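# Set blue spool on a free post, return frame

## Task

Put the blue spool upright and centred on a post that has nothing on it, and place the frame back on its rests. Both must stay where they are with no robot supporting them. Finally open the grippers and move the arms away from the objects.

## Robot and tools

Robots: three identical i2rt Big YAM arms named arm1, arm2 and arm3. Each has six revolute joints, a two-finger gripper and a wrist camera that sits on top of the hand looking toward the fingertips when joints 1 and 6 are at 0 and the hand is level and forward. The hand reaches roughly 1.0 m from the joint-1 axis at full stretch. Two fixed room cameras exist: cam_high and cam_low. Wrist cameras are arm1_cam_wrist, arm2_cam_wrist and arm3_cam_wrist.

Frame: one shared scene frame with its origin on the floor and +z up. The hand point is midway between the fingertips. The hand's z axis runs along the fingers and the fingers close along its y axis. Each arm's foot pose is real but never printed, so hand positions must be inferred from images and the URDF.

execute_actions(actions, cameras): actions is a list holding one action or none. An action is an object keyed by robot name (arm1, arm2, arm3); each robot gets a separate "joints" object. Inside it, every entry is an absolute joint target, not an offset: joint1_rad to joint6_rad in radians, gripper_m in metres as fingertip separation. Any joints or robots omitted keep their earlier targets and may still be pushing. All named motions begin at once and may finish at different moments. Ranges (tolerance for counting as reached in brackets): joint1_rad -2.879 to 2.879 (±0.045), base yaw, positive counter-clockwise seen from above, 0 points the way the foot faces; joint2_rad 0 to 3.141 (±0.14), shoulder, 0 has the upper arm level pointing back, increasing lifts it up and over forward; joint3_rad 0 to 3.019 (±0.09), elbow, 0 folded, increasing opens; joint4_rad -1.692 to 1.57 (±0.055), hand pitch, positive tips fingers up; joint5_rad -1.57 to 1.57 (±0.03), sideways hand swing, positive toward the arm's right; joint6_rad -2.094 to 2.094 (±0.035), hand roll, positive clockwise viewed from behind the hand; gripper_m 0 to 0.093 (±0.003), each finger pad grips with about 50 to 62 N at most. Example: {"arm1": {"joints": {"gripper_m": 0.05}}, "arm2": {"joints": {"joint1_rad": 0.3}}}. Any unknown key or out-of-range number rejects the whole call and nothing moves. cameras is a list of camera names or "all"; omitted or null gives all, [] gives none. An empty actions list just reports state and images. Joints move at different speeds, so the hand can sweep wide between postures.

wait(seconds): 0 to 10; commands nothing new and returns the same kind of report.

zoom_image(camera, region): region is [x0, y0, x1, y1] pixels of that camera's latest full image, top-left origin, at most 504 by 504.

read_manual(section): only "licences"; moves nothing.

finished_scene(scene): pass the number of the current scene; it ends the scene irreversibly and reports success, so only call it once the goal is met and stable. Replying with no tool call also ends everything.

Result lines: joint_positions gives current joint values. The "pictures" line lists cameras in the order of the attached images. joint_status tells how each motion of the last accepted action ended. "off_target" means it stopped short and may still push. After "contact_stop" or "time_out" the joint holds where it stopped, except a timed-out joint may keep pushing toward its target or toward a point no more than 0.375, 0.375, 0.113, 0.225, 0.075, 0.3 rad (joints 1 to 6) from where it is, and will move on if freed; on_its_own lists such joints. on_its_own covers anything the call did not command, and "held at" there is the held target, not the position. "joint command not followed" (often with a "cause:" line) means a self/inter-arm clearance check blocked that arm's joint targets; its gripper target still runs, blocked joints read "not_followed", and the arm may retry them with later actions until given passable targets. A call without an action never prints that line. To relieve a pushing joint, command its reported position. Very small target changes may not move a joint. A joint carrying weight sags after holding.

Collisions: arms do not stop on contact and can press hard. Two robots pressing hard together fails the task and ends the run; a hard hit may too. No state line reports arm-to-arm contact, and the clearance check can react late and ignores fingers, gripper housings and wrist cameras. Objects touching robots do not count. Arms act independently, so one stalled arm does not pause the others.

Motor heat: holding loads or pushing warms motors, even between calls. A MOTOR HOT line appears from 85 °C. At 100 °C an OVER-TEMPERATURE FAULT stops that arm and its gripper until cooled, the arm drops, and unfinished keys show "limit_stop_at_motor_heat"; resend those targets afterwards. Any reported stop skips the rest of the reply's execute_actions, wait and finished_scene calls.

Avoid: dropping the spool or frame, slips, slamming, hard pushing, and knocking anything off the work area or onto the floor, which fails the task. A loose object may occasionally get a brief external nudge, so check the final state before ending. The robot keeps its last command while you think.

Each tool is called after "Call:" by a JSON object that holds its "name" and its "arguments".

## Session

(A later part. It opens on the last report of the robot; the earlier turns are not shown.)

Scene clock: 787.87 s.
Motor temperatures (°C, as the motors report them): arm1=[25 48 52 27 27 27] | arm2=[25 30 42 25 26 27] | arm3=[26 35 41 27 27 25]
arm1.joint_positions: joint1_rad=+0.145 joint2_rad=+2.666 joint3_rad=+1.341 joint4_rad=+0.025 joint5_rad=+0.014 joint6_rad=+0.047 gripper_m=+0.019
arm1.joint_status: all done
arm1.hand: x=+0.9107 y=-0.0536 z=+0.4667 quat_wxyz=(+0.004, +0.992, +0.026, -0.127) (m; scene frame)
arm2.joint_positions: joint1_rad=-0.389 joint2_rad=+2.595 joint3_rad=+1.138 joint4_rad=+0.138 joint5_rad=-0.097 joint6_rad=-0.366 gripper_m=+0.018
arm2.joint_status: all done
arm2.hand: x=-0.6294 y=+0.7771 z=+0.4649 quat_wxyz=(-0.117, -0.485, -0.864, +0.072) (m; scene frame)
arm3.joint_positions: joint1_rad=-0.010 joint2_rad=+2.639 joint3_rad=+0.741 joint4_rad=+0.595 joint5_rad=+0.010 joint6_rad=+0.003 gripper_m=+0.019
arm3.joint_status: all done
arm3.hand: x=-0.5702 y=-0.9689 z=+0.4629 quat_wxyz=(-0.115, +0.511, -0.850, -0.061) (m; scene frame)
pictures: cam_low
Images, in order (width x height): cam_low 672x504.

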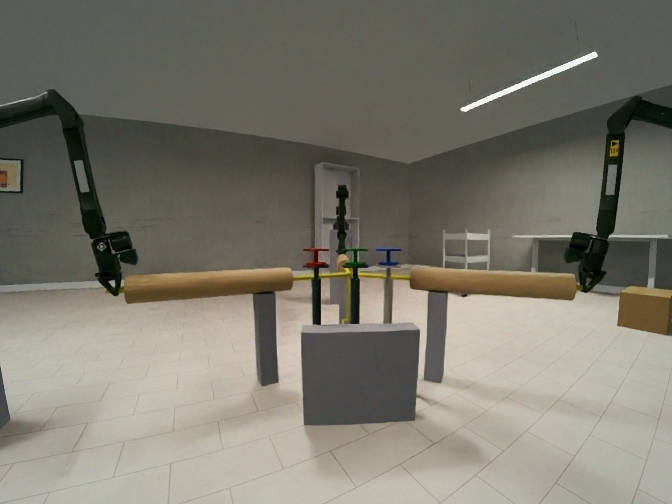

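Call:
{"name": "execute_actions", "arguments": {"actions": [{"arm1":{"joints":{"joint1_rad":0.145,"joint2_rad":2.666,"joint3_rad":1.341,"joint4_rad":0.025,"joint5_rad":0.014,"joint6_rad":0.047,"gripper_m":0.075}},"arm2":{"joints":{"joint1_rad":-0.389,"joint2_rad":2.595,"joint3_rad":1.138,"joint4_rad":0.138,"joint5_rad":-0.097,"joint6_rad":-0.366,"gripper_m":0.075}},"arm3":{"joints":{"joint1_rad":-0.010,"joint2_rad":2.639,"joint3_rad":0.741,"joint4_rad":0.595,"joint5_rad":0.010,"joint6_rad":0.003,"gripper_m":0.075}}}], "cameras": []}}

Call:
{"name": "execute_actions", "arguments": {"actions": [{"arm1":{"joints":{"joint2_rad":2.17,"joint3_rad":1.06,"joint4_rad":-0.26}},"arm2":{"joints":{"joint2_rad":2.06,"joint3_rad":0.89,"joint4_rad":-0.22}},"arm3":{"joints":{"joint2_rad":1.89,"joint3_rad":0.44,"joint4_rad":0.10}}}], "cameras": ["cam_low","cam_high"]}}

Call:
{"name": "zoom_image", "arguments": {"camera": "cam_high", "region": [210, 170, 440, 370]}}

Call:
{"name": "zoom_image", "arguments": {"camera": "cam_low", "region": [240, 225, 460, 335]}}

Scene clock: 801.00 s.
Motor temperatures (°C, as the motors report them): arm1=[25 47 51 27 27 27] | arm2=[25 30 41 25 26 27] | arm3=[26 34 40 27 27 25]
arm1.joint_positions: joint1_rad=+0.145 joint2_rad=+2.666 joint3_rad=+1.341 joint4_rad=+0.025 joint5_rad=+0.013 joint6_rad=+0.047 gripper_m=+0.075
arm1.joint_status: all done
arm1.hand: x=+0.9107 y=-0.0538 z=+0.4667 quat_wxyz=(+0.005, +0.992, +0.026, -0.127) (m; scene frame)
arm2.joint_positions: joint1_rad=-0.389 joint2_rad=+2.595 joint3_rad=+1.138 joint4_rad=+0.138 joint5_rad=-0.096 joint6_rad=-0.366 gripper_m=+0.075
arm2.joint_status: all done
arm2.hand: x=-0.6296 y=+0.7771 z=+0.4649 quat_wxyz=(-0.117, -0.485, -0.864, +0.072) (m; scene frame)
arm3.joint_positions: joint1_rad=-0.010 joint2_rad=+2.639 joint3_rad=+0.741 joint4_rad=+0.595 joint5_rad=+0.010 joint6_rad=+0.003 gripper_m=+0.075
arm3.joint_status: all done
arm3.hand: x=-0.5702 y=-0.9689 z=+0.4629 quat_wxyz=(-0.115, +0.511, -0.850, -0.061) (m; scene frame)
pictures: none
No camera images: the call's "cameras" was empty. Leave "cameras" out to get every camera's image.

Scene clock: 802.43 s.
Motor temperatures (°C, as the motors report them): arm1=[25 47 51 27 27 27] | arm2=[25 30 41 25 26 27] | arm3=[26 34 40 27 27 25]
arm1.joint_positions: joint1_rad=+0.145 joint2_rad=+2.155 joint3_rad=+1.060 joint4_rad=-0.246 joint5_rad=+0.013 joint6_rad=+0.047 gripper_m=+0.075
arm1.joint_status: all done
arm1.hand: x=+0.9370 y=-0.0503 z=+0.6612 quat_wxyz=(+0.003, +0.994, +0.026, -0.106) (m; scene frame)
arm2.joint_positions: joint1_rad=-0.389 joint2_rad=+2.049 joint3_rad=+0.887 joint4_rad=-0.211 joint5_rad=-0.096 joint6_rad=-0.366 gripper_m=+0.075
arm2.joint_status: all done
arm2.hand: x=-0.6336 y=+0.8074 z=+0.6568 quat_wxyz=(-0.100, -0.488, -0.866, +0.051) (m; scene frame)
arm3.joint_positions: joint1_rad=-0.010 joint2_rad=+1.885 joint3_rad=+0.439 joint4_rad=+0.110 joint5_rad=+0.010 joint6_rad=+0.003 gripper_m=+0.075
arm3.joint_status: all done
arm3.hand: x=-0.5796 y=-0.9853 z=+0.6599 quat_wxyz=(-0.100, +0.512, -0.851, -0.053) (m; scene frame)
pictures: cam_high, cam_low
Images, in order (width x height): cam_high 672x504, cam_low 672x504.

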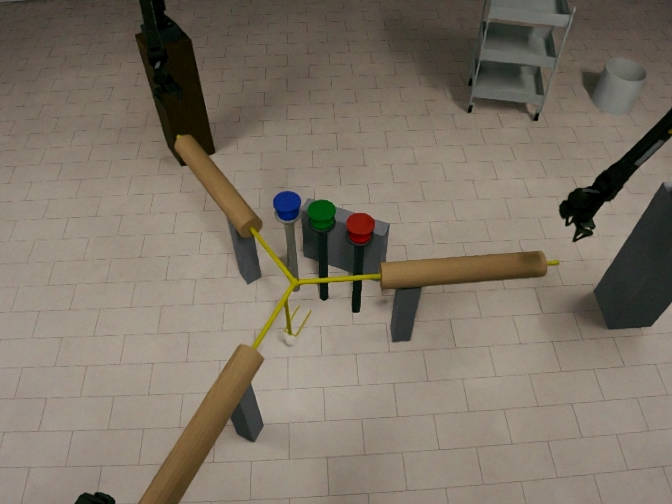

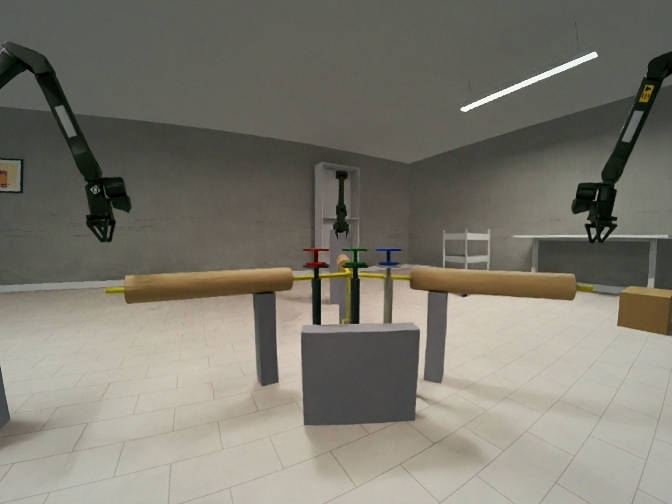

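Region (210, 170, 440, 370) of cam_high's 672x504 image, scaled by 2.191, with more detail than that image has; it fills the top 438 rows of this view, and the rest is white.

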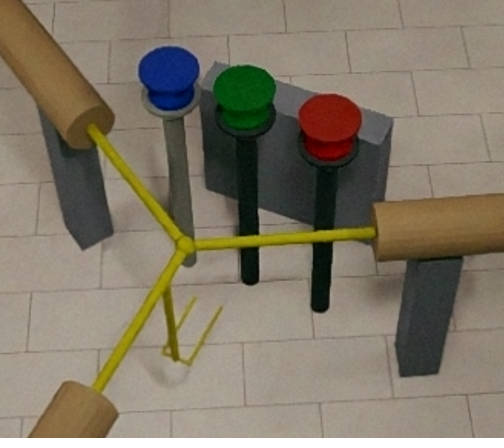

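Region (240, 225, 460, 335) of cam_low's 672x504 image, scaled by 2.291, with more detail than that image has.

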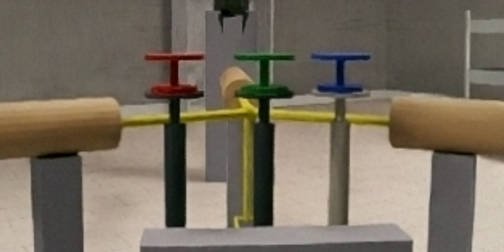

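Call:
{"name": "execute_actions", "arguments": {"actions": [{"arm1":{"joints":{"joint2_rad":1.88,"joint3_rad":0.98}},"arm2":{"joints":{"joint2_rad":1.75,"joint3_rad":0.82}},"arm3":{"joints":{"joint2_rad":1.5,"joint3_rad":0.42}}}], "cameras": ["cam_low","cam_high"]}}

Scene clock: 809.23 s.
Motor temperatures (°C, as the motors report them): arm1=[25 46 51 27 27 27] | arm2=[25 29 41 25 26 27] | arm3=[26 34 40 27 27 25]
arm1.joint_positions: joint1_rad=+0.145 joint2_rad=+1.865 joint3_rad=+0.968 joint4_rad=-0.255 joint5_rad=+0.013 joint6_rad=+0.047 gripper_m=+0.075
arm1.joint_status: all done
arm1.hand: x=+0.9184 y=-0.0517 z=+0.7807 quat_wxyz=(+0.010, +0.980, +0.025, -0.199) (m; scene frame)
arm2.joint_positions: joint1_rad=-0.389 joint2_rad=+1.740 joint3_rad=+0.806 joint4_rad=-0.220 joint5_rad=-0.096 joint6_rad=-0.366 gripper_m=+0.075
arm2.joint_status: all done
arm2.hand: x=-0.6293 y=+0.7860 z=+0.7733 quat_wxyz=(-0.167, -0.475, -0.854, +0.135) (m; scene frame)
arm3.joint_positions: joint1_rad=-0.010 joint2_rad=+1.493 joint3_rad=+0.420 joint4_rad=+0.104 joint5_rad=+0.010 joint6_rad=+0.003 gripper_m=+0.075
arm3.joint_status: all done
arm3.hand: x=-0.5453 y=-0.9190 z=+0.7830 quat_wxyz=(-0.254, +0.492, -0.820, -0.146) (m; scene frame)
pictures: cam_high, cam_low
Images, in order (width x height): cam_high 672x504, cam_low 672x504.

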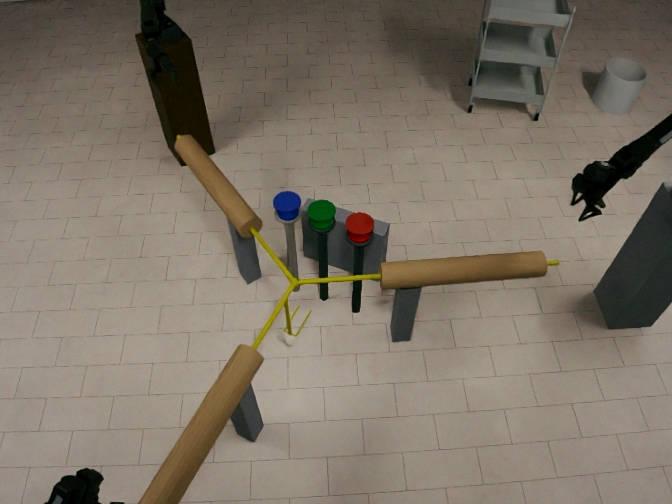

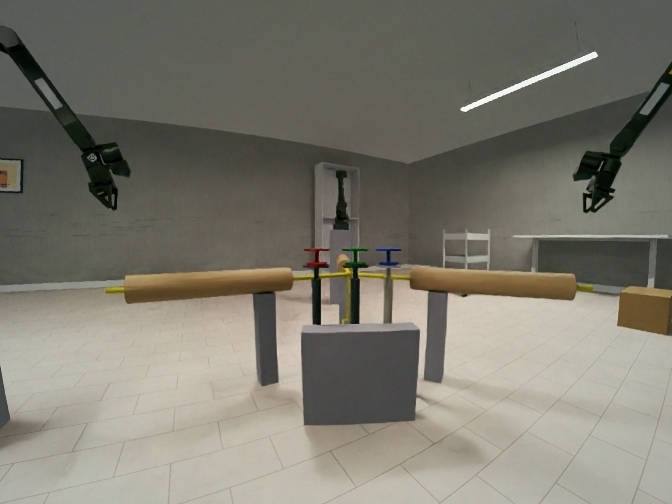

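Call:
{"name": "finished_scene", "arguments": {"scene": 2}}

The scene is finished: the task was done.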